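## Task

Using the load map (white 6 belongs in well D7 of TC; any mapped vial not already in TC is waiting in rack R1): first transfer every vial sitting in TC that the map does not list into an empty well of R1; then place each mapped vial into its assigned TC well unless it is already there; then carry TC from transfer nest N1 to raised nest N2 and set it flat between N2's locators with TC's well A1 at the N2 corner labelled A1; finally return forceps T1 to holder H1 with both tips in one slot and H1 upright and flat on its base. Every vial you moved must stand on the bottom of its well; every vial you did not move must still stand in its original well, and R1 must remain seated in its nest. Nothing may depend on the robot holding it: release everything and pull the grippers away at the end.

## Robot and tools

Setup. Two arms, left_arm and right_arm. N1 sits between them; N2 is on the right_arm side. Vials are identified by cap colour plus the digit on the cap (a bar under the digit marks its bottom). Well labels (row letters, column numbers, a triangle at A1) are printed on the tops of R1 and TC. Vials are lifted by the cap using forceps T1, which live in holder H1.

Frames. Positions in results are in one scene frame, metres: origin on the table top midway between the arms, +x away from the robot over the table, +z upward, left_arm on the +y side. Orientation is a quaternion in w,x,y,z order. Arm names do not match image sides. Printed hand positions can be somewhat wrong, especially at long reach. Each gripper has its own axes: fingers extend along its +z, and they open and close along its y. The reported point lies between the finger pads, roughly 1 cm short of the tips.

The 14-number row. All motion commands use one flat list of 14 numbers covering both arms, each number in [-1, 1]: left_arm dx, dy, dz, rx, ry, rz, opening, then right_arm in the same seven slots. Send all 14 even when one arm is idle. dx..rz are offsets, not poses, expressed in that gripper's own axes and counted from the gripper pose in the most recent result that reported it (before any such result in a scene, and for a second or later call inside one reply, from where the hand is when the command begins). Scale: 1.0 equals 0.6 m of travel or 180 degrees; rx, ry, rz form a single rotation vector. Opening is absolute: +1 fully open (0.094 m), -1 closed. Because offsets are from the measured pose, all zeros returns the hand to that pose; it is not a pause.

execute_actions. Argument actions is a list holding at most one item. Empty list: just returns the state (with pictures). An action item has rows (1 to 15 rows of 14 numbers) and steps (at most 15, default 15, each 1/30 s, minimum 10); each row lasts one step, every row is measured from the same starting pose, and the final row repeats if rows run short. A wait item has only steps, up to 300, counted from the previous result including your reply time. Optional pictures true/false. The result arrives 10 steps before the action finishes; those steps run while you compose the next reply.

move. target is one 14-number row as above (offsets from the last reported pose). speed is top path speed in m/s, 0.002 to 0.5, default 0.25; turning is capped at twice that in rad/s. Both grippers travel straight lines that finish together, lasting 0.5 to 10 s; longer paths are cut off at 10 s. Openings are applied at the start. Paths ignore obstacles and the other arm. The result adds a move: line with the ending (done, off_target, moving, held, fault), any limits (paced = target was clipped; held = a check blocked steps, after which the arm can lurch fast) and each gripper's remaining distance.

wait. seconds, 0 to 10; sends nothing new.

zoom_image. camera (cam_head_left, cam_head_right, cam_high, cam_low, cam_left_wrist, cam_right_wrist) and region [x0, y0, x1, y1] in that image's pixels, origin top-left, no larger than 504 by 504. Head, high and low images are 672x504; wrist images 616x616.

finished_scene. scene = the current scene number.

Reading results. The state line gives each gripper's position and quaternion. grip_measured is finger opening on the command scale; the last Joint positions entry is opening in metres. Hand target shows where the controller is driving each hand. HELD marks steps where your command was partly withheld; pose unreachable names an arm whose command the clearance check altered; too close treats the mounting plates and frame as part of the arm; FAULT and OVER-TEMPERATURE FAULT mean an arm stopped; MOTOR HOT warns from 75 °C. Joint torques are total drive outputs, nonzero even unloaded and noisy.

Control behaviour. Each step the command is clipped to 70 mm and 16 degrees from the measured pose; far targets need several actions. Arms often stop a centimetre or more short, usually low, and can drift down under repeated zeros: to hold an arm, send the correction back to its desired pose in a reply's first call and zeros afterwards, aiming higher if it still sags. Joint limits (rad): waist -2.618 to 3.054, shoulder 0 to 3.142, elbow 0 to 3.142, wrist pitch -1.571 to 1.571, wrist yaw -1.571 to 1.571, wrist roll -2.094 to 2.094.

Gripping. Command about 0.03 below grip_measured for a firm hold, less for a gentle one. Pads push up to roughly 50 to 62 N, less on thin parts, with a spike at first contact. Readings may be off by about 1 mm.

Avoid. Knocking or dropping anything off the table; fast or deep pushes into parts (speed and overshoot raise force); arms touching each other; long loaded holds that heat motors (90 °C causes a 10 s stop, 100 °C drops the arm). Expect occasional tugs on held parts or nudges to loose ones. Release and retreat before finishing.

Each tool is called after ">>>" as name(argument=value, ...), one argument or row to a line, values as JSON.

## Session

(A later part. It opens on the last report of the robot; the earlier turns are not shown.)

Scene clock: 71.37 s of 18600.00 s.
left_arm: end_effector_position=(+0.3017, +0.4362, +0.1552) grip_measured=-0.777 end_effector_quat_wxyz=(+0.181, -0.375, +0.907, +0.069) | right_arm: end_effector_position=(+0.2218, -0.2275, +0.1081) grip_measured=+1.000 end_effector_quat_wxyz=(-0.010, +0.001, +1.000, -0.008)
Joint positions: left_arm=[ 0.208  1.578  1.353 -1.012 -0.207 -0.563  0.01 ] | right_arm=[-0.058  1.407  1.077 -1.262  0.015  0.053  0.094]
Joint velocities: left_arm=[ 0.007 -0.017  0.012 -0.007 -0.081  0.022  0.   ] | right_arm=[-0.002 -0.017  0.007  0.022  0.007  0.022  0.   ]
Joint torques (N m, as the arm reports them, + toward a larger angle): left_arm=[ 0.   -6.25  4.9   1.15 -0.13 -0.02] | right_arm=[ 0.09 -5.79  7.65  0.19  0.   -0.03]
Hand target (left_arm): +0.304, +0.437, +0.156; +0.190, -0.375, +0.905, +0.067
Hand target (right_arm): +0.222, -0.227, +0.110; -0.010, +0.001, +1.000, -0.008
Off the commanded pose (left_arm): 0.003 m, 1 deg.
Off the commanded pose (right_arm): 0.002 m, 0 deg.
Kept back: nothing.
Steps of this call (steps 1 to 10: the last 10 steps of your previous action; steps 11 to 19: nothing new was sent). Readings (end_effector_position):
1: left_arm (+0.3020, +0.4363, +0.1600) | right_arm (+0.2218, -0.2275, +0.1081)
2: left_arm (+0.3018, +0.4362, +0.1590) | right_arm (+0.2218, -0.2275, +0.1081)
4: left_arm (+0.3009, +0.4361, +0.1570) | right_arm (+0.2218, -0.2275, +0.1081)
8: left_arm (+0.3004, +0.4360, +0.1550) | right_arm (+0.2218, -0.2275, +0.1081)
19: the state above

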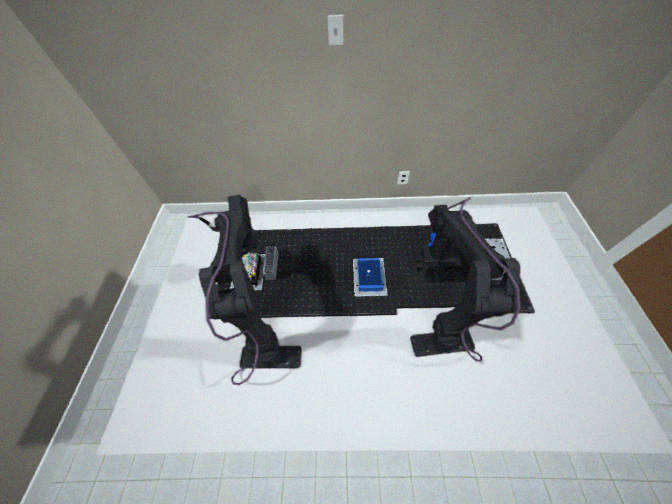

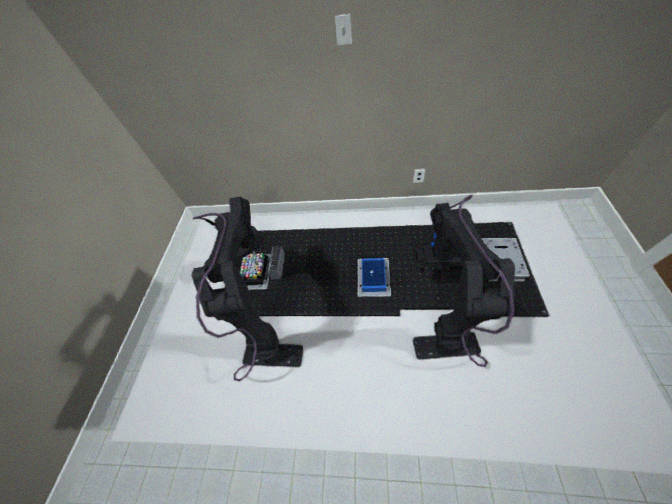

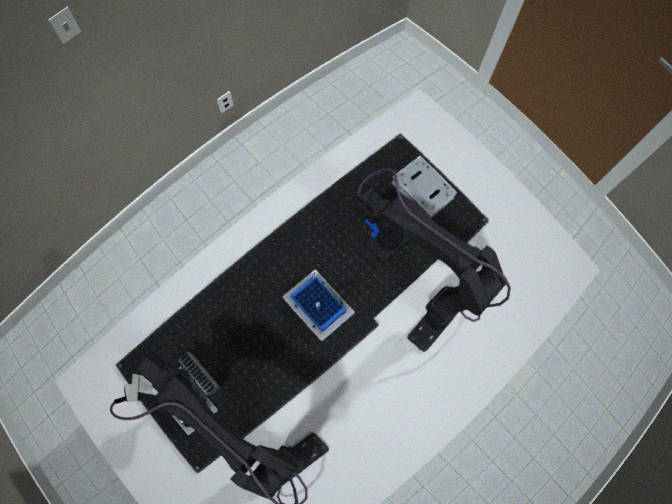

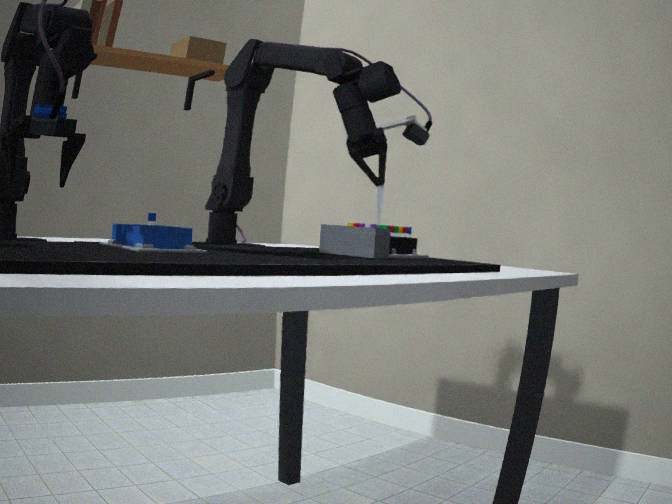

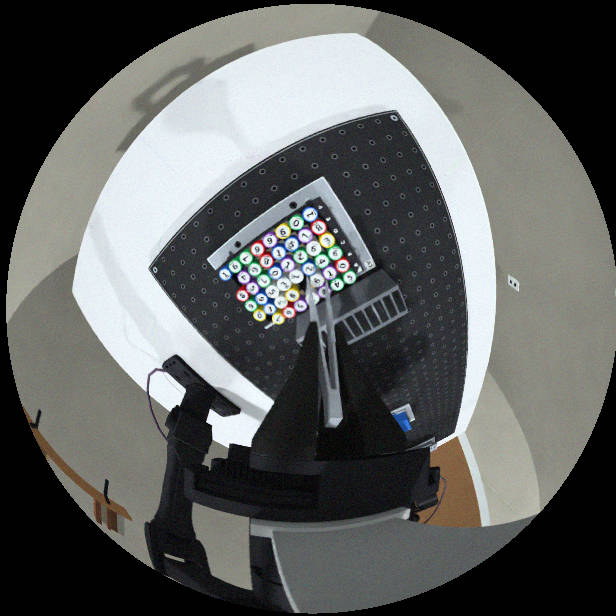

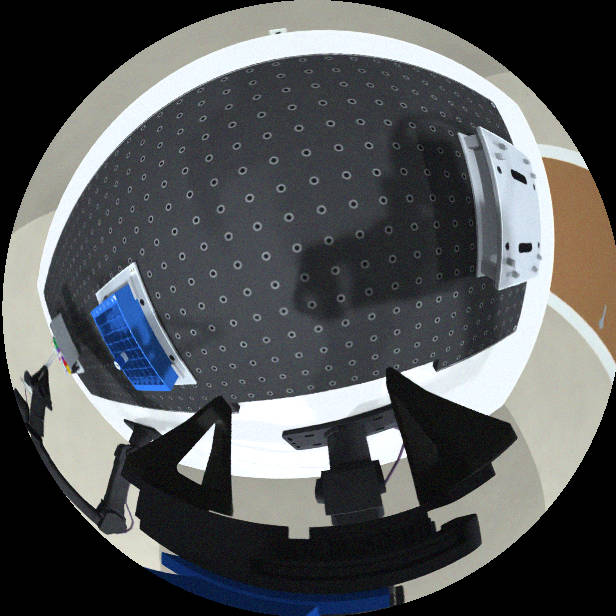

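>>> execute_actions(
  actions=[
    {"rows": [[-0.0047,-0.0019,-0.0043,0.00297,-0.00476,-0.00116,-0.785,0,0,-0.003,0,0,0,1],[-0.0047,-0.0019,-0.0043,0.00297,-0.00476,-0.00116,-0.792,0,0,-0.003,0,0,0,1],[-0.0047,-0.0019,-0.0043,0.00297,-0.00476,-0.00116,-0.799,0,0,-0.003,0,0,0,1],[-0.0047,-0.0019,-0.0043,0.00297,-0.00476,-0.00116,-0.806,0,0,-0.003,0,0,0,1],[-0.0047,-0.0019,-0.0043,0.00297,-0.00476,-0.00116,-0.813,0,0,-0.003,0,0,0,1],[-0.0047,-0.0019,-0.0043,0.00297,-0.00476,-0.00116,-0.82,0,0,-0.003,0,0,0,1],[-0.0047,-0.0019,-0.0043,0.00297,-0.00476,-0.00116,-0.827,0,0,-0.003,0,0,0,1],[-0.0047,-0.0019,-0.0043,0.00297,-0.00476,-0.00116,-0.834,0,0,-0.003,0,0,0,1],[-0.0047,-0.0019,-0.0043,0.00297,-0.00476,-0.00116,-0.84,0,0,-0.003,0,0,0,1]], "steps": 12},
  ],
)

>>> wait(
  seconds=0.3,
)

>>> zoom_image(
  camera="cam_left_wrist",
  region=[280, 240, 350, 310],
)

Scene clock: 72.37 s of 18600.00 s.
left_arm: end_effector_position=(+0.3018, +0.4362, +0.1552) grip_measured=-0.787 end_effector_quat_wxyz=(+0.181, -0.375, +0.907, +0.069) | right_arm: end_effector_position=(+0.2218, -0.2275, +0.1081) grip_measured=+1.000 end_effector_quat_wxyz=(-0.010, +0.001, +1.000, -0.008)
Joint positions: left_arm=[ 0.208  1.578  1.353 -1.012 -0.207 -0.563  0.01 ] | right_arm=[-0.058  1.407  1.077 -1.262  0.015  0.053  0.094]
Joint velocities: left_arm=[-0.002 -0.002  0.002 -0.066 -0.007 -0.081 -0.007] | right_arm=[ 0.007  0.002 -0.007 -0.022 -0.022 -0.007  0.   ]
Joint torques (N m, as the arm reports them, + toward a larger angle): left_arm=[ 0.06 -6.35  5.85  1.05 -0.13 -0.02] | right_arm=[ 0.11 -5.79  7.69  0.21  0.02 -0.03]
Steps of this call (steps 1 to 28: nothing new was sent; steps 29 to 30: the first 2 steps of this action). Readings (end_effector_position):
29: left_arm (+0.3018, +0.4362, +0.1552) | right_arm (+0.2218, -0.2275, +0.1081)
30: the state above

Scene clock: 73.00 s of 18600.00 s.
left_arm: end_effector_position=(+0.3018, +0.4362, +0.1552) grip_measured=-0.834 end_effector_quat_wxyz=(+0.181, -0.375, +0.907, +0.069) | right_arm: end_effector_position=(+0.2218, -0.2275, +0.1081) grip_measured=+1.000 end_effector_quat_wxyz=(-0.010, +0.001, +1.000, -0.008)
Joint positions: left_arm=[ 0.208  1.578  1.353 -1.012 -0.207 -0.563  0.008] | right_arm=[-0.058  1.407  1.077 -1.262  0.015  0.053  0.094]
Joint velocities: left_arm=[ 0.022  0.012 -0.002 -0.051  0.007 -0.007 -0.002] | right_arm=[-0.002 -0.002 -0.002  0.066  0.022 -0.037  0.   ]
Joint torques (N m, as the arm reports them, + toward a larger angle): left_arm=[ 0.04 -6.38  5.73  1.03 -0.12 -0.02] | right_arm=[ 0.09 -5.81  7.68  0.2   0.02 -0.01]
Hand target (left_arm): +0.304, +0.437, +0.159; +0.190, -0.375, +0.905, +0.067
Hand target (right_arm): +0.222, -0.227, +0.110; -0.010, +0.001, +1.000, -0.008
Off the commanded pose (left_arm): 0.004 m, 1 deg.
Off the commanded pose (right_arm): 0.002 m, 0 deg.
Kept back: nothing.
Steps of this call (steps 1 to 10: the last 10 steps of your previous action; steps 11 to 19: nothing new was sent). Readings (end_effector_position):
1: left_arm (+0.3018, +0.4362, +0.1552) | right_arm (+0.2218, -0.2275, +0.1081)
2: left_arm (+0.3018, +0.4362, +0.1552) | right_arm (+0.2218, -0.2275, +0.1081)
4: left_arm (+0.3018, +0.4362, +0.1552) | right_arm (+0.2218, -0.2275, +0.1081)
8: left_arm (+0.3018, +0.4362, +0.1552) | right_arm (+0.2218, -0.2275, +0.1081)
19: the state above

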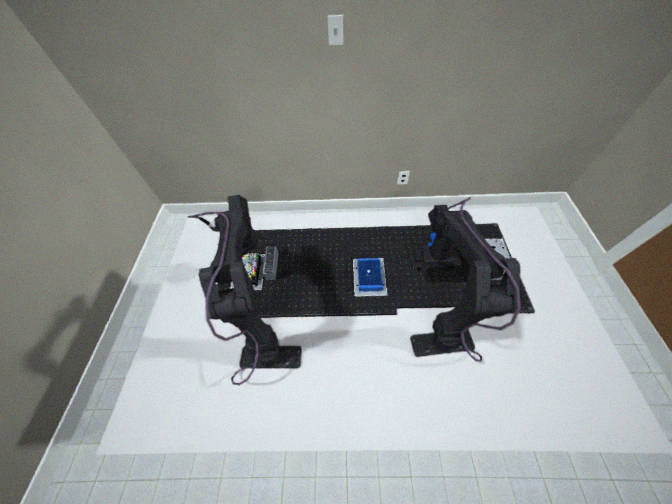

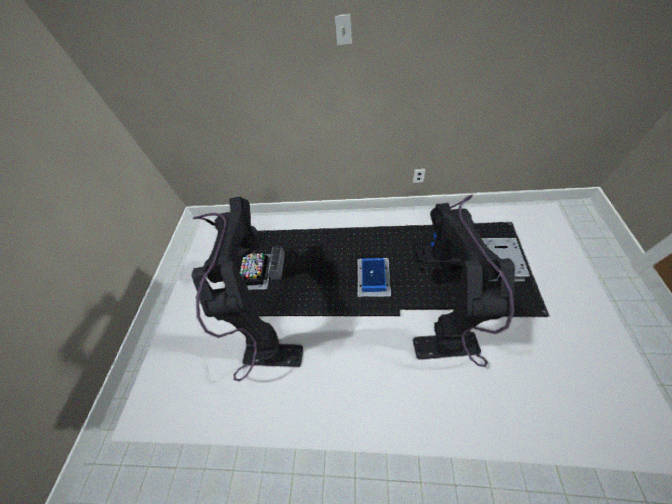

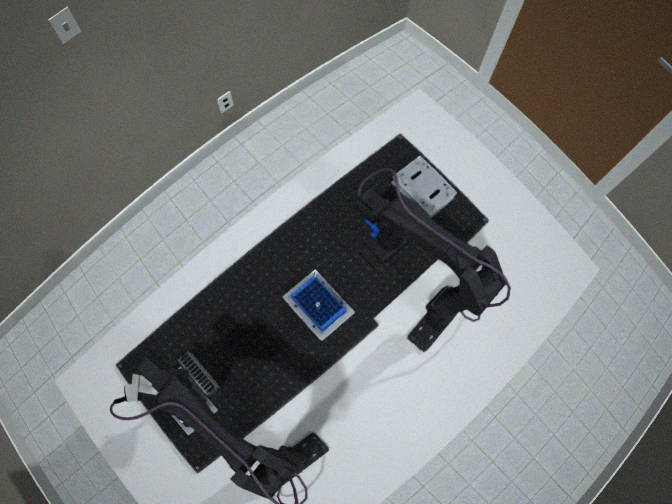

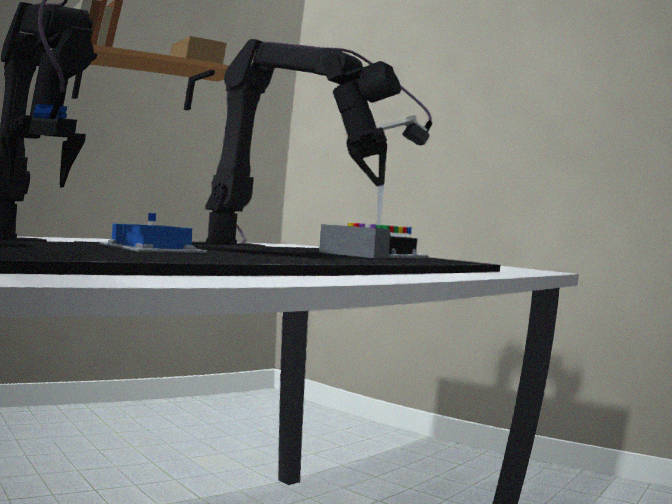

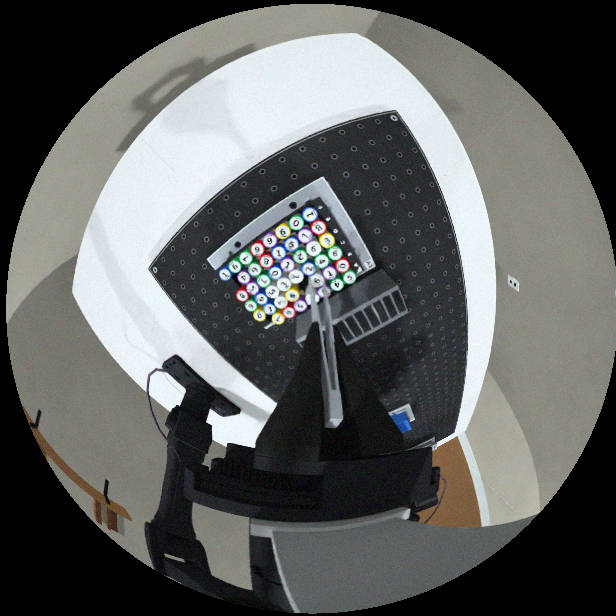

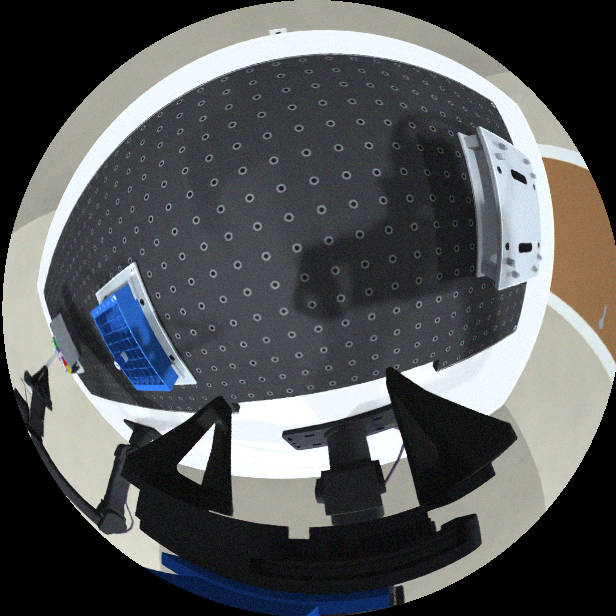

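Region (280, 240, 350, 310) of cam_left_wrist's 616x616 image, scaled by 7.200, with more detail than that image has.

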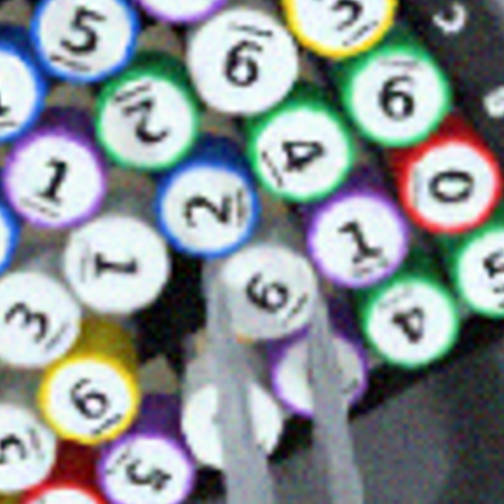

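>>> execute_actions(
  actions=[
    {"rows": [[-0.0095,-0.0033,-0.0108,0.0028,-0.0045,-0.0011,-0.85,0,0,-0.003,0,0,0,1],[-0.0103,-0.00333,-0.0127,0.0028,-0.0045,-0.0011,-0.85,0,0,-0.003,0,0,0,1],[-0.0111,-0.00336,-0.0146,0.0028,-0.0045,-0.0011,-0.85,0,0,-0.003,0,0,0,1],[-0.0119,-0.0034,-0.0166,0.0028,-0.0045,-0.0011,-0.85,0,0,-0.003,0,0,0,1],[-0.0127,-0.00343,-0.0185,0.0028,-0.0045,-0.0011,-0.85,0,0,-0.003,0,0,0,1],[-0.0135,-0.00346,-0.0204,0.0028,-0.0045,-0.0011,-0.85,0,0,-0.003,0,0,0,1],[-0.0143,-0.0035,-0.0223,0.0028,-0.0045,-0.0011,-0.85,0,0,-0.003,0,0,0,1],[-0.0151,-0.00352,-0.0243,0.0028,-0.0045,-0.0011,-0.85,0,0,-0.003,0,0,0,1],[-0.0159,-0.00355,-0.0262,0.0028,-0.0045,-0.0011,-0.85,0,0,-0.003,0,0,0,1],[-0.0167,-0.00358,-0.0281,0.0028,-0.0045,-0.0011,-0.85,0,0,-0.003,0,0,0,1],[-0.0175,-0.00362,-0.03,0.0028,-0.0045,-0.0011,-0.85,0,0,-0.003,0,0,0,1],[-0.0183,-0.00365,-0.032,0.0028,-0.0045,-0.0011,-0.85,0,0,-0.003,0,0,0,1],[-0.0191,-0.00368,-0.0339,0.0028,-0.0045,-0.0011,-0.85,0,0,-0.003,0,0,0,1]], "steps": 15},
  ],
)

>>> wait(
  seconds=0.3,
)

>>> zoom_image(
  camera="cam_left_wrist",
  region=[280, 240, 350, 310],
)

>>> zoom_image(
  camera="cam_low",
  region=[330, 160, 430, 250],
)

Scene clock: 76.50 s of 18600.00 s.
left_arm: end_effector_position=(+0.3014, +0.4362, +0.1558) grip_measured=-0.843 end_effector_quat_wxyz=(+0.181, -0.375, +0.907, +0.069) | right_arm: end_effector_position=(+0.2218, -0.2275, +0.1081) grip_measured=+1.000 end_effector_quat_wxyz=(-0.010, +0.001, +1.000, -0.008)
Joint positions: left_arm=[ 0.208  1.578  1.355 -1.016 -0.207 -0.563  0.007] | right_arm=[-0.058  1.407  1.077 -1.262  0.015  0.053  0.094]
Joint velocities: left_arm=[-0.002  0.022  0.11  -0.227  0.007  0.037  0.   ] | right_arm=[-0.002 -0.007 -0.007  0.037 -0.007 -0.037  0.   ]
Joint torques (N m, as the arm reports them, + toward a larger angle): left_arm=[ 0.1  -5.86  8.58  0.9  -0.13 -0.01] | right_arm=[ 0.07 -5.78  7.66  0.18  0.01 -0.04]
Steps of this call (steps 1 to 90: nothing new was sent; then 0.33 s passed at rest; steps 91 to 95: the first 5 steps of this action). Readings (end_effector_position):
91: left_arm (+0.3018, +0.4362, +0.1552) | right_arm (+0.2218, -0.2275, +0.1081)
92: left_arm (+0.3018, +0.4362, +0.1552) | right_arm (+0.2218, -0.2275, +0.1081)
94: left_arm (+0.3015, +0.4362, +0.1552) | right_arm (+0.2218, -0.2275, +0.1081)
95: the state above

Scene clock: 77.13 s of 18600.00 s.
left_arm: end_effector_position=(+0.3020, +0.4363, +0.1702) grip_measured=-0.843 end_effector_quat_wxyz=(+0.183, -0.375, +0.906, +0.069) | right_arm: end_effector_position=(+0.2218, -0.2275, +0.1081) grip_measured=+1.000 end_effector_quat_wxyz=(-0.010, +0.001, +1.000, -0.008)
Joint positions: left_arm=[ 0.208  1.578  1.411 -1.066 -0.207 -0.563  0.007] | right_arm=[-0.058  1.407  1.077 -1.262  0.015  0.053  0.094]
Joint velocities: left_arm=[ 0.022  0.007 -0.012  0.066  0.037  0.037 -0.   ] | right_arm=[-0.002  0.002 -0.007  0.022 -0.037 -0.051  0.   ]
Joint torques (N m, as the arm reports them, + toward a larger angle): left_arm=[ 0.14 -5.6   8.18  0.83 -0.12 -0.01] | right_arm=[ 0.02 -5.76  7.71  0.2   0.01 -0.02]
Hand target (left_arm): +0.305, +0.437, +0.178; +0.190, -0.375, +0.905, +0.067
Hand target (right_arm): +0.222, -0.227, +0.110; -0.010, +0.001, +1.000, -0.008
Off the commanded pose (left_arm): 0.009 m, 1 deg.
Off the commanded pose (right_arm): 0.002 m, 0 deg.
Kept back: nothing.
Steps of this call (steps 1 to 10: the last 10 steps of your previous action; steps 11 to 19: nothing new was sent). Readings (end_effector_position):
1: left_arm (+0.3013, +0.4361, +0.1566) | right_arm (+0.2218, -0.2275, +0.1081)
2: left_arm (+0.3017, +0.4362, +0.1582) | right_arm (+0.2218, -0.2275, +0.1081)
4: left_arm (+0.3027, +0.4364, +0.1618) | right_arm (+0.2218, -0.2275, +0.1081)
8: left_arm (+0.3032, +0.4365, +0.1678) | right_arm (+0.2218, -0.2275, +0.1081)
19: the state above

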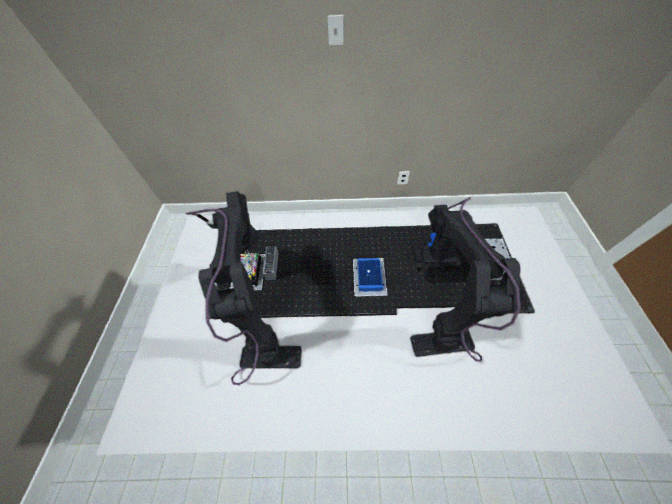

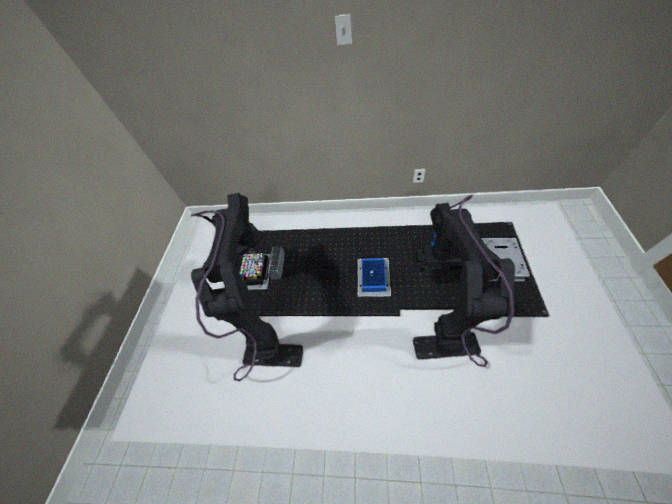

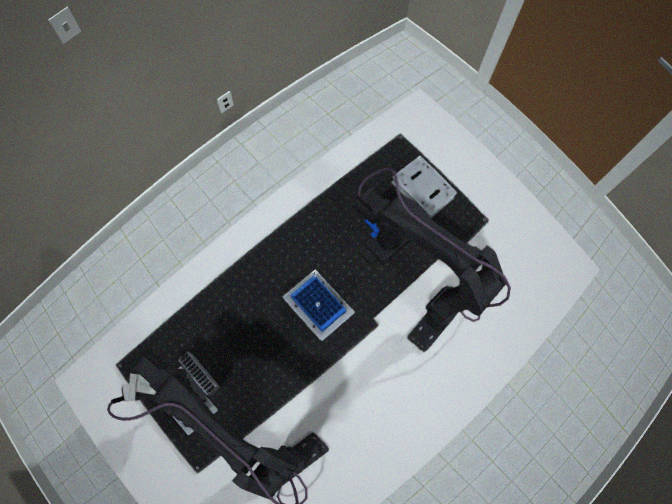

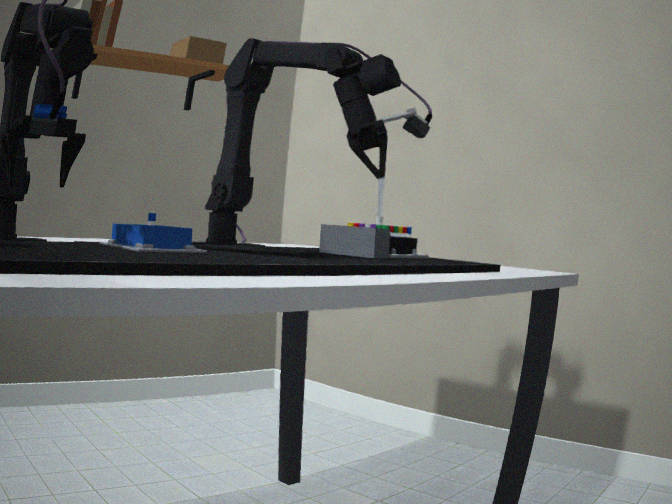

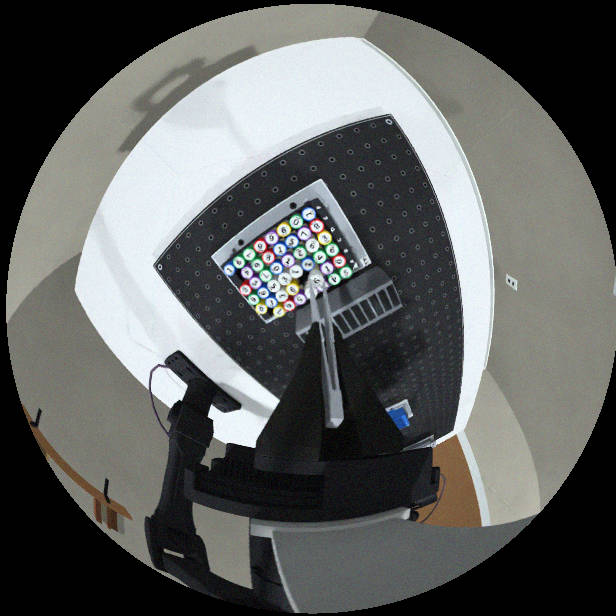

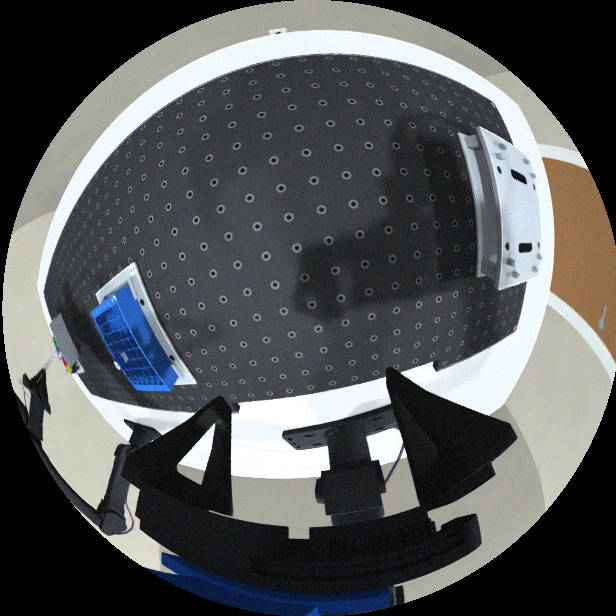

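Region (280, 240, 350, 310) of cam_left_wrist's 616x616 image, scaled by 7.200, with more detail than that image has.

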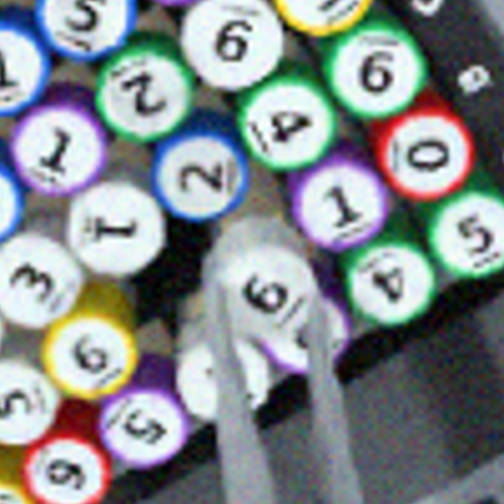

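Region (330, 160, 430, 250) of cam_low's 672x504 image, scaled by 5.040, with more detail than that image has; it fills the top 454 rows of this view, and the rest is white.

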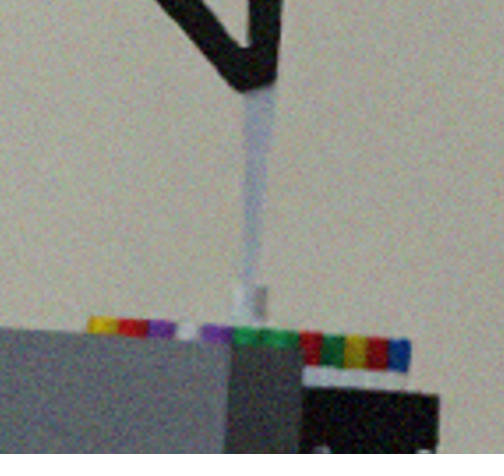

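>>> execute_actions(
  actions=[
    {"rows": [[-0.0076,-0.00213,-0.0107,0.00181,-0.00291,-0.00071,-0.85,0,0,-0.003,0,0,0,1],[-0.0084,-0.0021,-0.013,0.00181,-0.00291,-0.00071,-0.85,0,0,-0.003,0,0,0,1],[-0.0092,-0.00207,-0.0152,0.00181,-0.00291,-0.00071,-0.85,0,0,-0.003,0,0,0,1],[-0.0101,-0.00204,-0.0174,0.00181,-0.00291,-0.00071,-0.85,0,0,-0.003,0,0,0,1],[-0.0109,-0.00201,-0.0197,0.00181,-0.00291,-0.00071,-0.85,0,0,-0.003,0,0,0,1],[-0.0117,-0.00198,-0.0219,0.00181,-0.00291,-0.00071,-0.85,0,0,-0.003,0,0,0,1],[-0.0125,-0.00195,-0.0242,0.00181,-0.00291,-0.00071,-0.85,0,0,-0.003,0,0,0,1],[-0.0134,-0.00192,-0.0264,0.00181,-0.00291,-0.00071,-0.85,0,0,-0.003,0,0,0,1],[-0.0142,-0.00189,-0.0286,0.00181,-0.00291,-0.00071,-0.85,0,0,-0.003,0,0,0,1],[-0.015,-0.00186,-0.0309,0.00181,-0.00291,-0.00071,-0.85,0,0,-0.003,0,0,0,1],[-0.0158,-0.00183,-0.0331,0.00181,-0.00291,-0.00071,-0.85,0,0,-0.003,0,0,0,1],[-0.0167,-0.0018,-0.0353,0.00181,-0.00291,-0.00071,-0.85,0,0,-0.003,0,0,0,1],[-0.0175,-0.00177,-0.0376,0.00181,-0.00291,-0.00071,-0.85,0,0,-0.003,0,0,0,1],[-0.0183,-0.00173,-0.0398,0.00181,-0.00291,-0.00071,-0.85,0,0,-0.003,0,0,0,1],[-0.0191,-0.0017,-0.042,0.00181,-0.00291,-0.00071,-0.85,0,0,-0.003,0,0,0,1]], "steps": 15},
  ],
)

>>> execute_actions(
  actions=[
    {"rows": [[-0.0090,-0.0014,-0.0160,0.0012,-0.002,-0.0005,-0.85,0,0,-0.003,0,0,0,1],[-0.0099,-0.0013,-0.0187,0.0012,-0.002,-0.0005,-0.85,0,0,-0.003,0,0,0,1],[-0.0108,-0.0012,-0.0214,0.0012,-0.002,-0.0005,-0.85,0,0,-0.003,0,0,0,1],[-0.0117,-0.0011,-0.0241,0.0012,-0.002,-0.0005,-0.85,0,0,-0.003,0,0,0,1],[-0.0126,-0.001,-0.0268,0.0012,-0.002,-0.0005,-0.85,0,0,-0.003,0,0,0,1],[-0.0135,-0.0009,-0.0295,0.0012,-0.002,-0.0005,-0.85,0,0,-0.003,0,0,0,1],[-0.0144,-0.0008,-0.0322,0.0012,-0.002,-0.0005,-0.85,0,0,-0.003,0,0,0,1],[-0.0153,-0.0007,-0.0349,0.0012,-0.002,-0.0005,-0.85,0,0,-0.003,0,0,0,1],[-0.0162,-0.0006,-0.0376,0.0012,-0.002,-0.0005,-0.85,0,0,-0.003,0,0,0,1],[-0.0171,-0.0005,-0.0403,0.0012,-0.002,-0.0005,-0.85,0,0,-0.003,0,0,0,1],[-0.018,-0.0004,-0.043,0.0012,-0.002,-0.0005,-0.85,0,0,-0.003,0,0,0,1],[-0.0189,-0.0003,-0.0457,0.0012,-0.002,-0.0005,-0.85,0,0,-0.003,0,0,0,1],[-0.0198,-0.0002,-0.0484,0.0012,-0.002,-0.0005,-0.85,0,0,-0.003,0,0,0,1],[-0.0207,-0.0001,-0.0511,0.0012,-0.002,-0.0005,-0.85,0,0,-0.003,0,0,0,1],[-0.0216,0.0,-0.0538,0.0012,-0.002,-0.0005,-0.85,0,0,-0.003,0,0,0,1]], "steps": 15},
  ],
)

>>> wait(
  seconds=0.3,
)

>>> zoom_image(
  camera="cam_low",
  region=[320, 130, 440, 250],
)

Scene clock: 80.07 s of 18600.00 s.
left_arm: end_effector_position=(+0.3010, +0.4360, +0.1713) grip_measured=-0.843 end_effector_quat_wxyz=(+0.181, -0.375, +0.907, +0.069) | right_arm: end_effector_position=(+0.2218, -0.2275, +0.1081) grip_measured=+1.000 end_effector_quat_wxyz=(-0.010, +0.001, +1.000, -0.008)
Joint positions: left_arm=[ 0.208  1.578  1.416 -1.076 -0.207 -0.563  0.007] | right_arm=[-0.058  1.407  1.077 -1.262  0.015  0.053  0.094]
Joint velocities: left_arm=[ 0.007  0.012  0.12  -0.081 -0.037  0.022  0.001] | right_arm=[-0.012  0.017 -0.002 -0.007 -0.007  0.007  0.   ]
Joint torques (N m, as the arm reports them, + toward a larger angle): left_arm=[ 0.1  -5.69  8.61  0.86 -0.11  0.  ] | right_arm=[ 0.05 -5.76  7.68  0.19  0.01 -0.04]
Steps of this call (steps 1 to 83: nothing new was sent; steps 84 to 88: the first 5 steps of this action). Readings (end_effector_position):
84: left_arm (+0.3020, +0.4363, +0.1702) | right_arm (+0.2218, -0.2275, +0.1081)
85: left_arm (+0.3018, +0.4362, +0.1701) | right_arm (+0.2218, -0.2275, +0.1081)
87: left_arm (+0.3011, +0.4361, +0.1703) | right_arm (+0.2218, -0.2275, +0.1081)
88: the state above

Scene clock: 80.57 s of 18600.00 s.
left_arm: end_effector_position=(+0.3024, +0.4363, +0.1965) grip_measured=-0.843 end_effector_quat_wxyz=(+0.191, -0.375, +0.905, +0.067) | right_arm: end_effector_position=(+0.2218, -0.2275, +0.1081) grip_measured=+1.000 end_effector_quat_wxyz=(-0.010, +0.001, +1.000, -0.008)
Joint positions: left_arm=[ 0.208  1.578  1.511 -1.151 -0.207 -0.563  0.007] | right_arm=[-0.058  1.407  1.077 -1.262  0.015  0.053  0.094]
Joint velocities: left_arm=[-0.002  0.017  0.212 -0.198  0.007 -0.051  0.001] | right_arm=[-0.017 -0.002  0.002 -0.007  0.037  0.022  0.   ]
Joint torques (N m, as the arm reports them, + toward a larger angle): left_arm=[ 0.11 -5.27  8.07  0.92 -0.13  0.01] | right_arm=[ 0.11 -5.77  7.74  0.21  0.01 -0.03]
Off your previous action's commanded pose (left_arm): 0.009 m, 0 deg at its last step (step 10 of this call).
Off your previous action's commanded pose (right_arm): 0.002 m, 0 deg at its last step (step 10 of this call).
Steps of this call (steps 1 to 10: the last 10 steps of your previous action; steps 11 to 15: the first 5 steps of this action, its rows measured from where the robot was after step 10). Readings (end_effector_position):
10: left_arm (+0.3027, +0.4363, +0.1888) | right_arm (+0.2218, -0.2275, +0.1081)
11: left_arm (+0.3026, +0.4363, +0.1902) | right_arm (+0.2218, -0.2275, +0.1081)
12: left_arm (+0.3027, +0.4363, +0.1917) | right_arm (+0.2218, -0.2275, +0.1081)
14: left_arm (+0.3026, +0.4363, +0.1949) | right_arm (+0.2218, -0.2275, +0.1081)
15: the state above

Scene clock: 81.20 s of 18600.00 s.
left_arm: end_effector_position=(+0.3010, +0.4360, +0.2181) grip_measured=-0.843 end_effector_quat_wxyz=(+0.193, -0.375, +0.904, +0.067) | right_arm: end_effector_position=(+0.2218, -0.2275, +0.1081) grip_measured=+1.000 end_effector_quat_wxyz=(-0.010, +0.001, +1.000, -0.008)
Joint positions: left_arm=[ 0.208  1.586  1.606 -1.233 -0.207 -0.563  0.007] | right_arm=[-0.058  1.407  1.077 -1.262  0.015  0.053  0.094]
Joint velocities: left_arm=[-0.007  0.007  0.002 -0.051 -0.066 -0.007  0.   ] | right_arm=[-0.007 -0.007  0.007  0.022 -0.066  0.007  0.   ]
Joint torques (N m, as the arm reports them, + toward a larger angle): left_arm=[ 0.18 -5.26  7.86  0.85 -0.1   0.01] | right_arm=[ 0.07 -5.79  7.69  0.2   0.01 -0.04]
Hand target (left_arm): +0.301, +0.437, +0.223; +0.193, -0.375, +0.904, +0.067
Hand target (right_arm): +0.222, -0.227, +0.110; -0.010, +0.001, +1.000, -0.008
Off the commanded pose (left_arm): 0.005 m, 0 deg.
Off the commanded pose (right_arm): 0.002 m, 0 deg.
Kept back: nothing.
Steps of this call (steps 1 to 10: the last 10 steps of your previous action; steps 11 to 19: nothing new was sent). Readings (end_effector_position):
1: left_arm (+0.3024, +0.4363, +0.1984) | right_arm (+0.2218, -0.2275, +0.1081)
2: left_arm (+0.3024, +0.4363, +0.2004) | right_arm (+0.2218, -0.2275, +0.1081)
4: left_arm (+0.3023, +0.4363, +0.2046) | right_arm (+0.2218, -0.2275, +0.1081)
8: left_arm (+0.3029, +0.4364, +0.2136) | right_arm (+0.2218, -0.2275, +0.1081)
19: the state above

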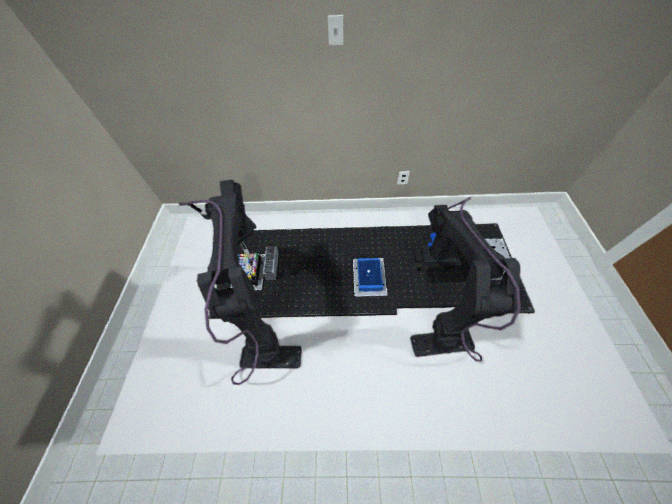

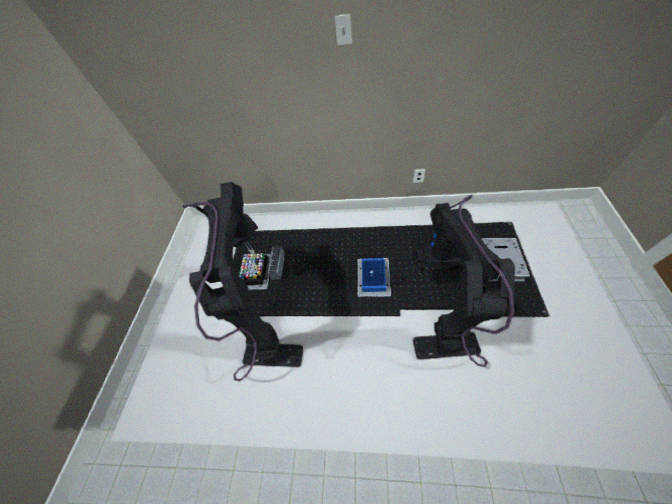

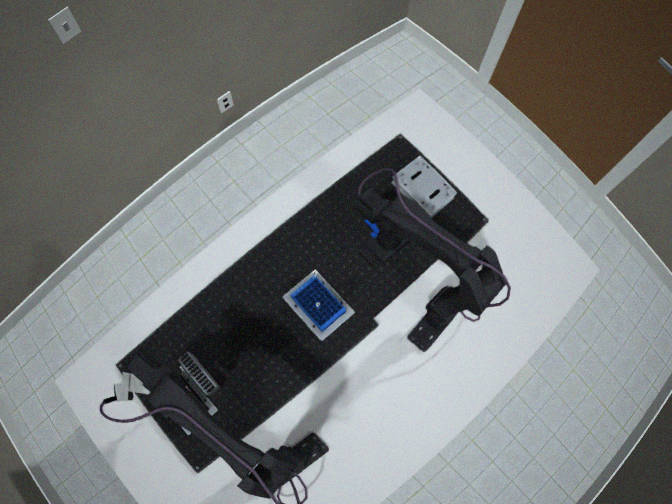

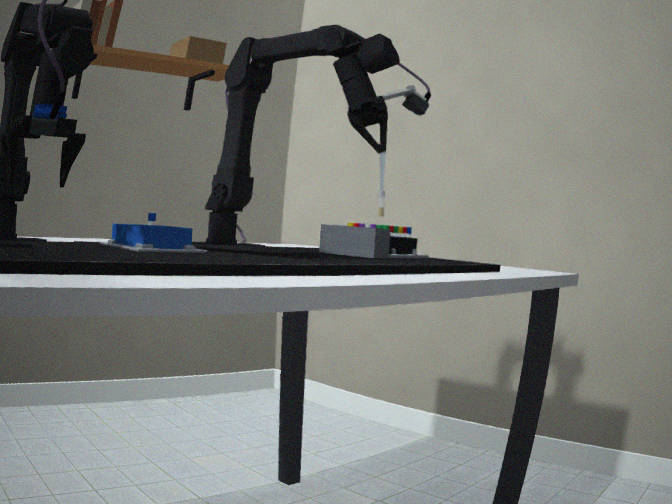

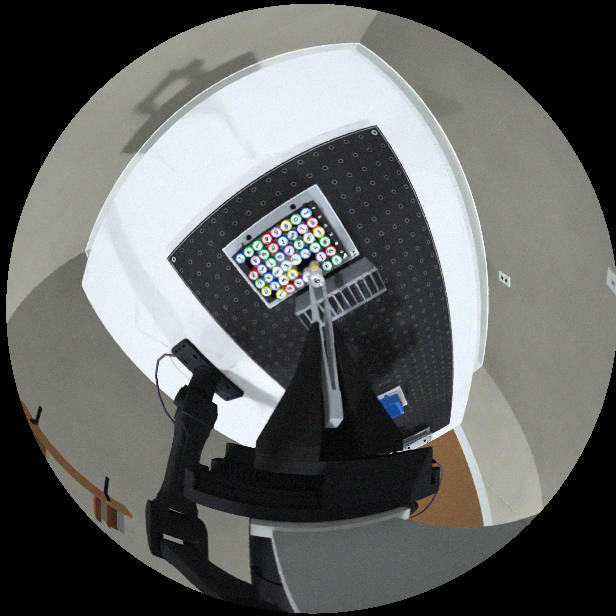

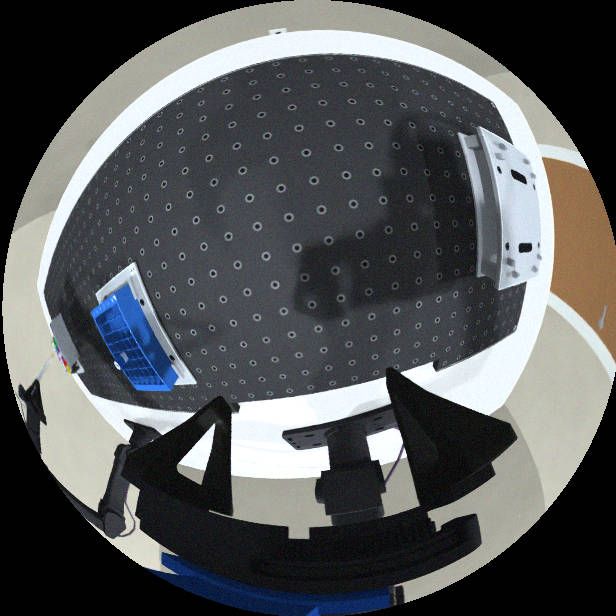

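Region (320, 130, 440, 250) of cam_low's 672x504 image, scaled by 4.200, with more detail than that image has.

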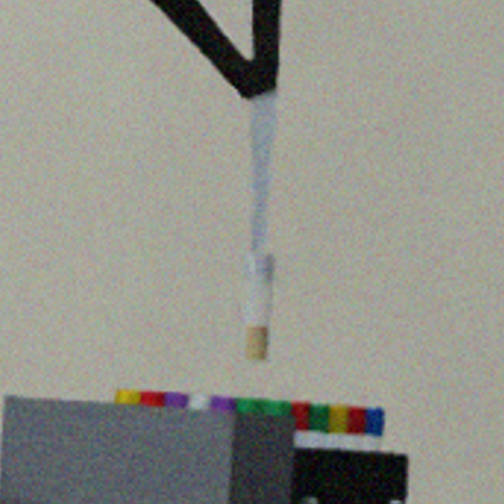

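>>> move(
  target=[0.5262,-0.4314,-0.2273,0.1918,0.0139,0.4616,-0.85,0,0,-0.003,0,0,0,1],
  speed=0.35,
)

Scene clock: 87.43 s of 18600.00 s.
left_arm: end_effector_position=(+0.2461, +0.0124, +0.2222) grip_measured=-0.843 end_effector_quat_wxyz=(+0.181, +0.369, +0.908, -0.077) | right_arm: end_effector_position=(+0.2218, -0.2275, +0.1081) grip_measured=+1.000 end_effector_quat_wxyz=(-0.010, +0.001, +1.000, -0.008)
Joint positions: left_arm=[-0.836  1.859  1.941 -1.258 -0.026 -0.08   0.007] | right_arm=[-0.058  1.407  1.077 -1.262  0.015  0.053  0.094]
Joint velocities: left_arm=[-0.002 -0.007 -0.012  0.022 -0.037  0.007 -0.001] | right_arm=[-0.017 -0.002  0.002 -0.022  0.081  0.022  0.   ]
Joint torques (N m, as the arm reports them, + toward a larger angle): left_arm=[-0.06 -7.62  7.95  0.94  0.09  0.08] | right_arm=[ 0.06 -5.82  7.66  0.2   0.01 -0.03]
Hand target (left_arm): +0.245, +0.010, +0.230; +0.185, +0.375, +0.905, -0.083
Hand target (right_arm): +0.222, -0.227, +0.110; -0.010, +0.001, +1.000, -0.008
Off the commanded pose (left_arm): 0.008 m, 1 deg.
Off the commanded pose (right_arm): 0.002 m, 0 deg.
Kept back: nothing.
After step 90, 0.43 s passed at rest.
move: done

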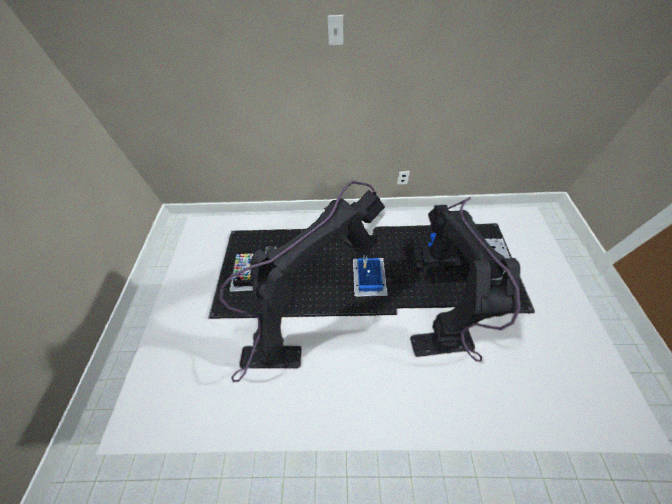

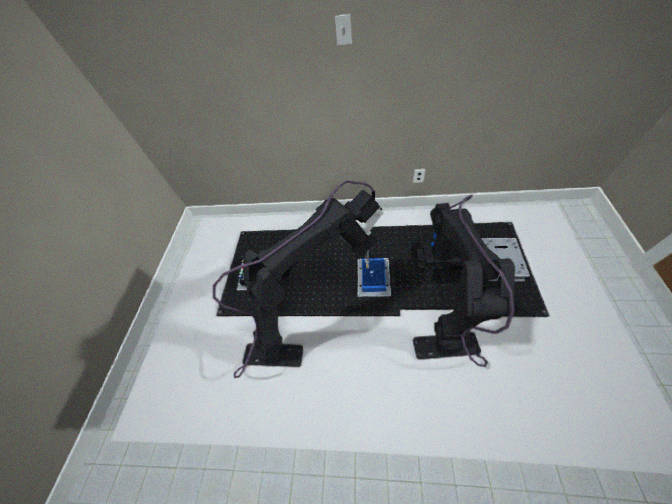

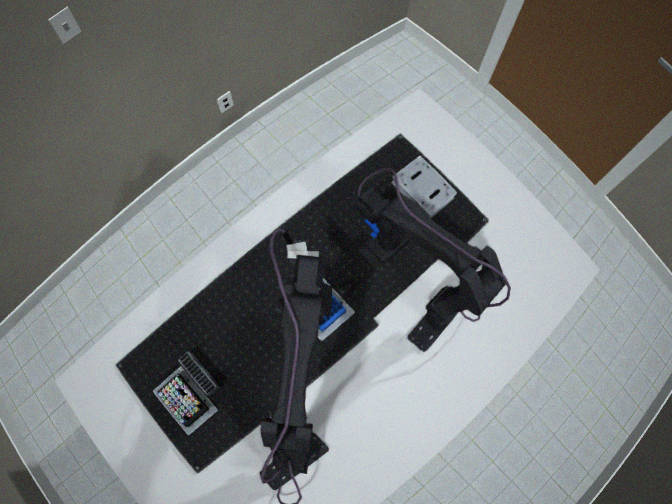

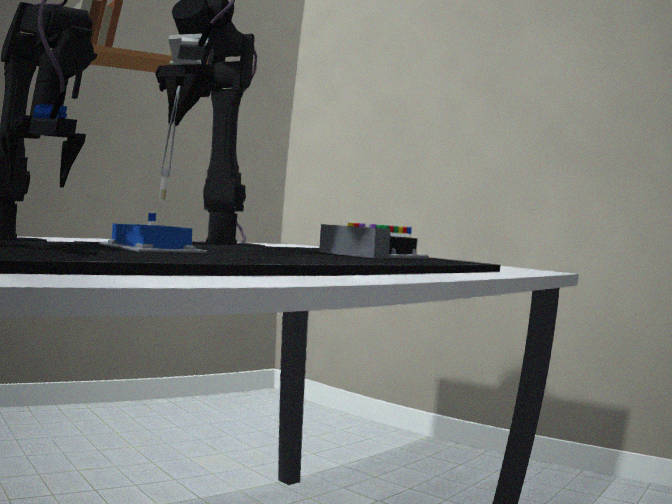

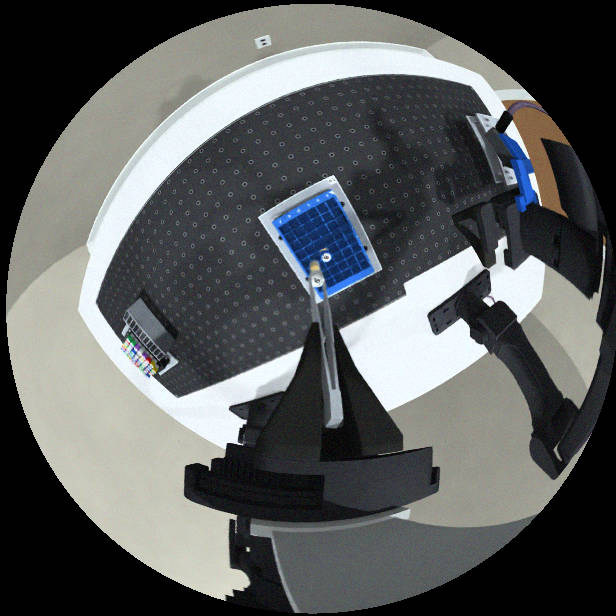

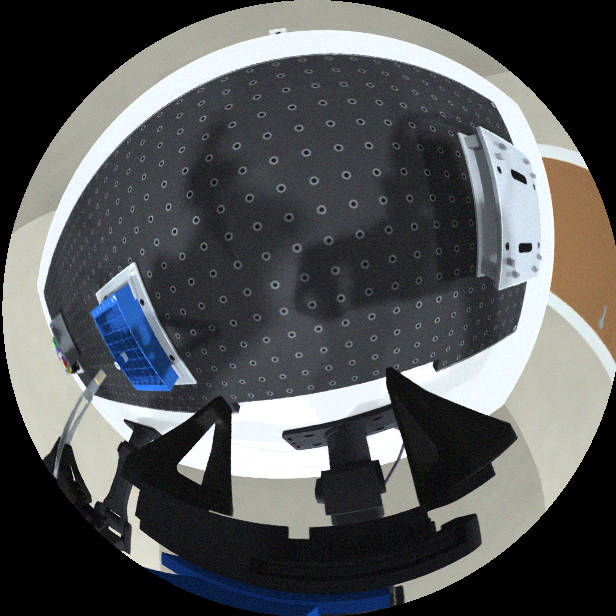

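>>> zoom_image(
  camera="cam_left_wrist",
  region=[255, 170, 395, 310],
)

>>> zoom_image(
  camera="cam_low",
  region=[90, 100, 250, 260],
)

Region (255, 170, 395, 310) of cam_left_wrist's 616x616 image, scaled by 3.600, with more detail than that image has.

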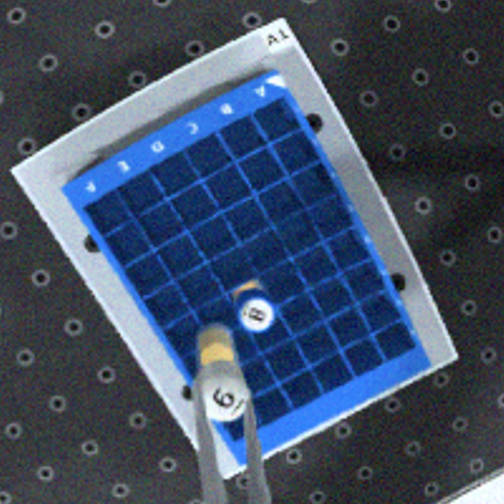

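Region (90, 100, 250, 260) of cam_low's 672x504 image, scaled by 3.150, with more detail than that image has.

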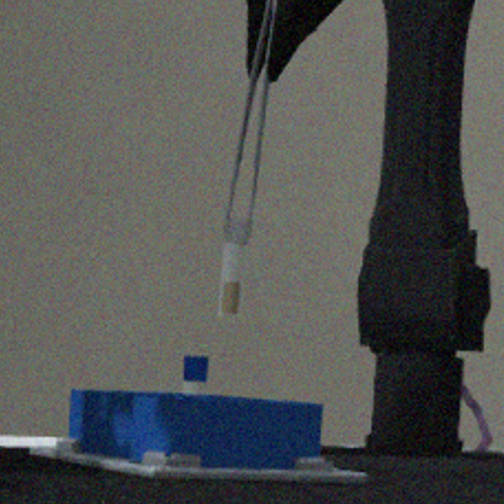

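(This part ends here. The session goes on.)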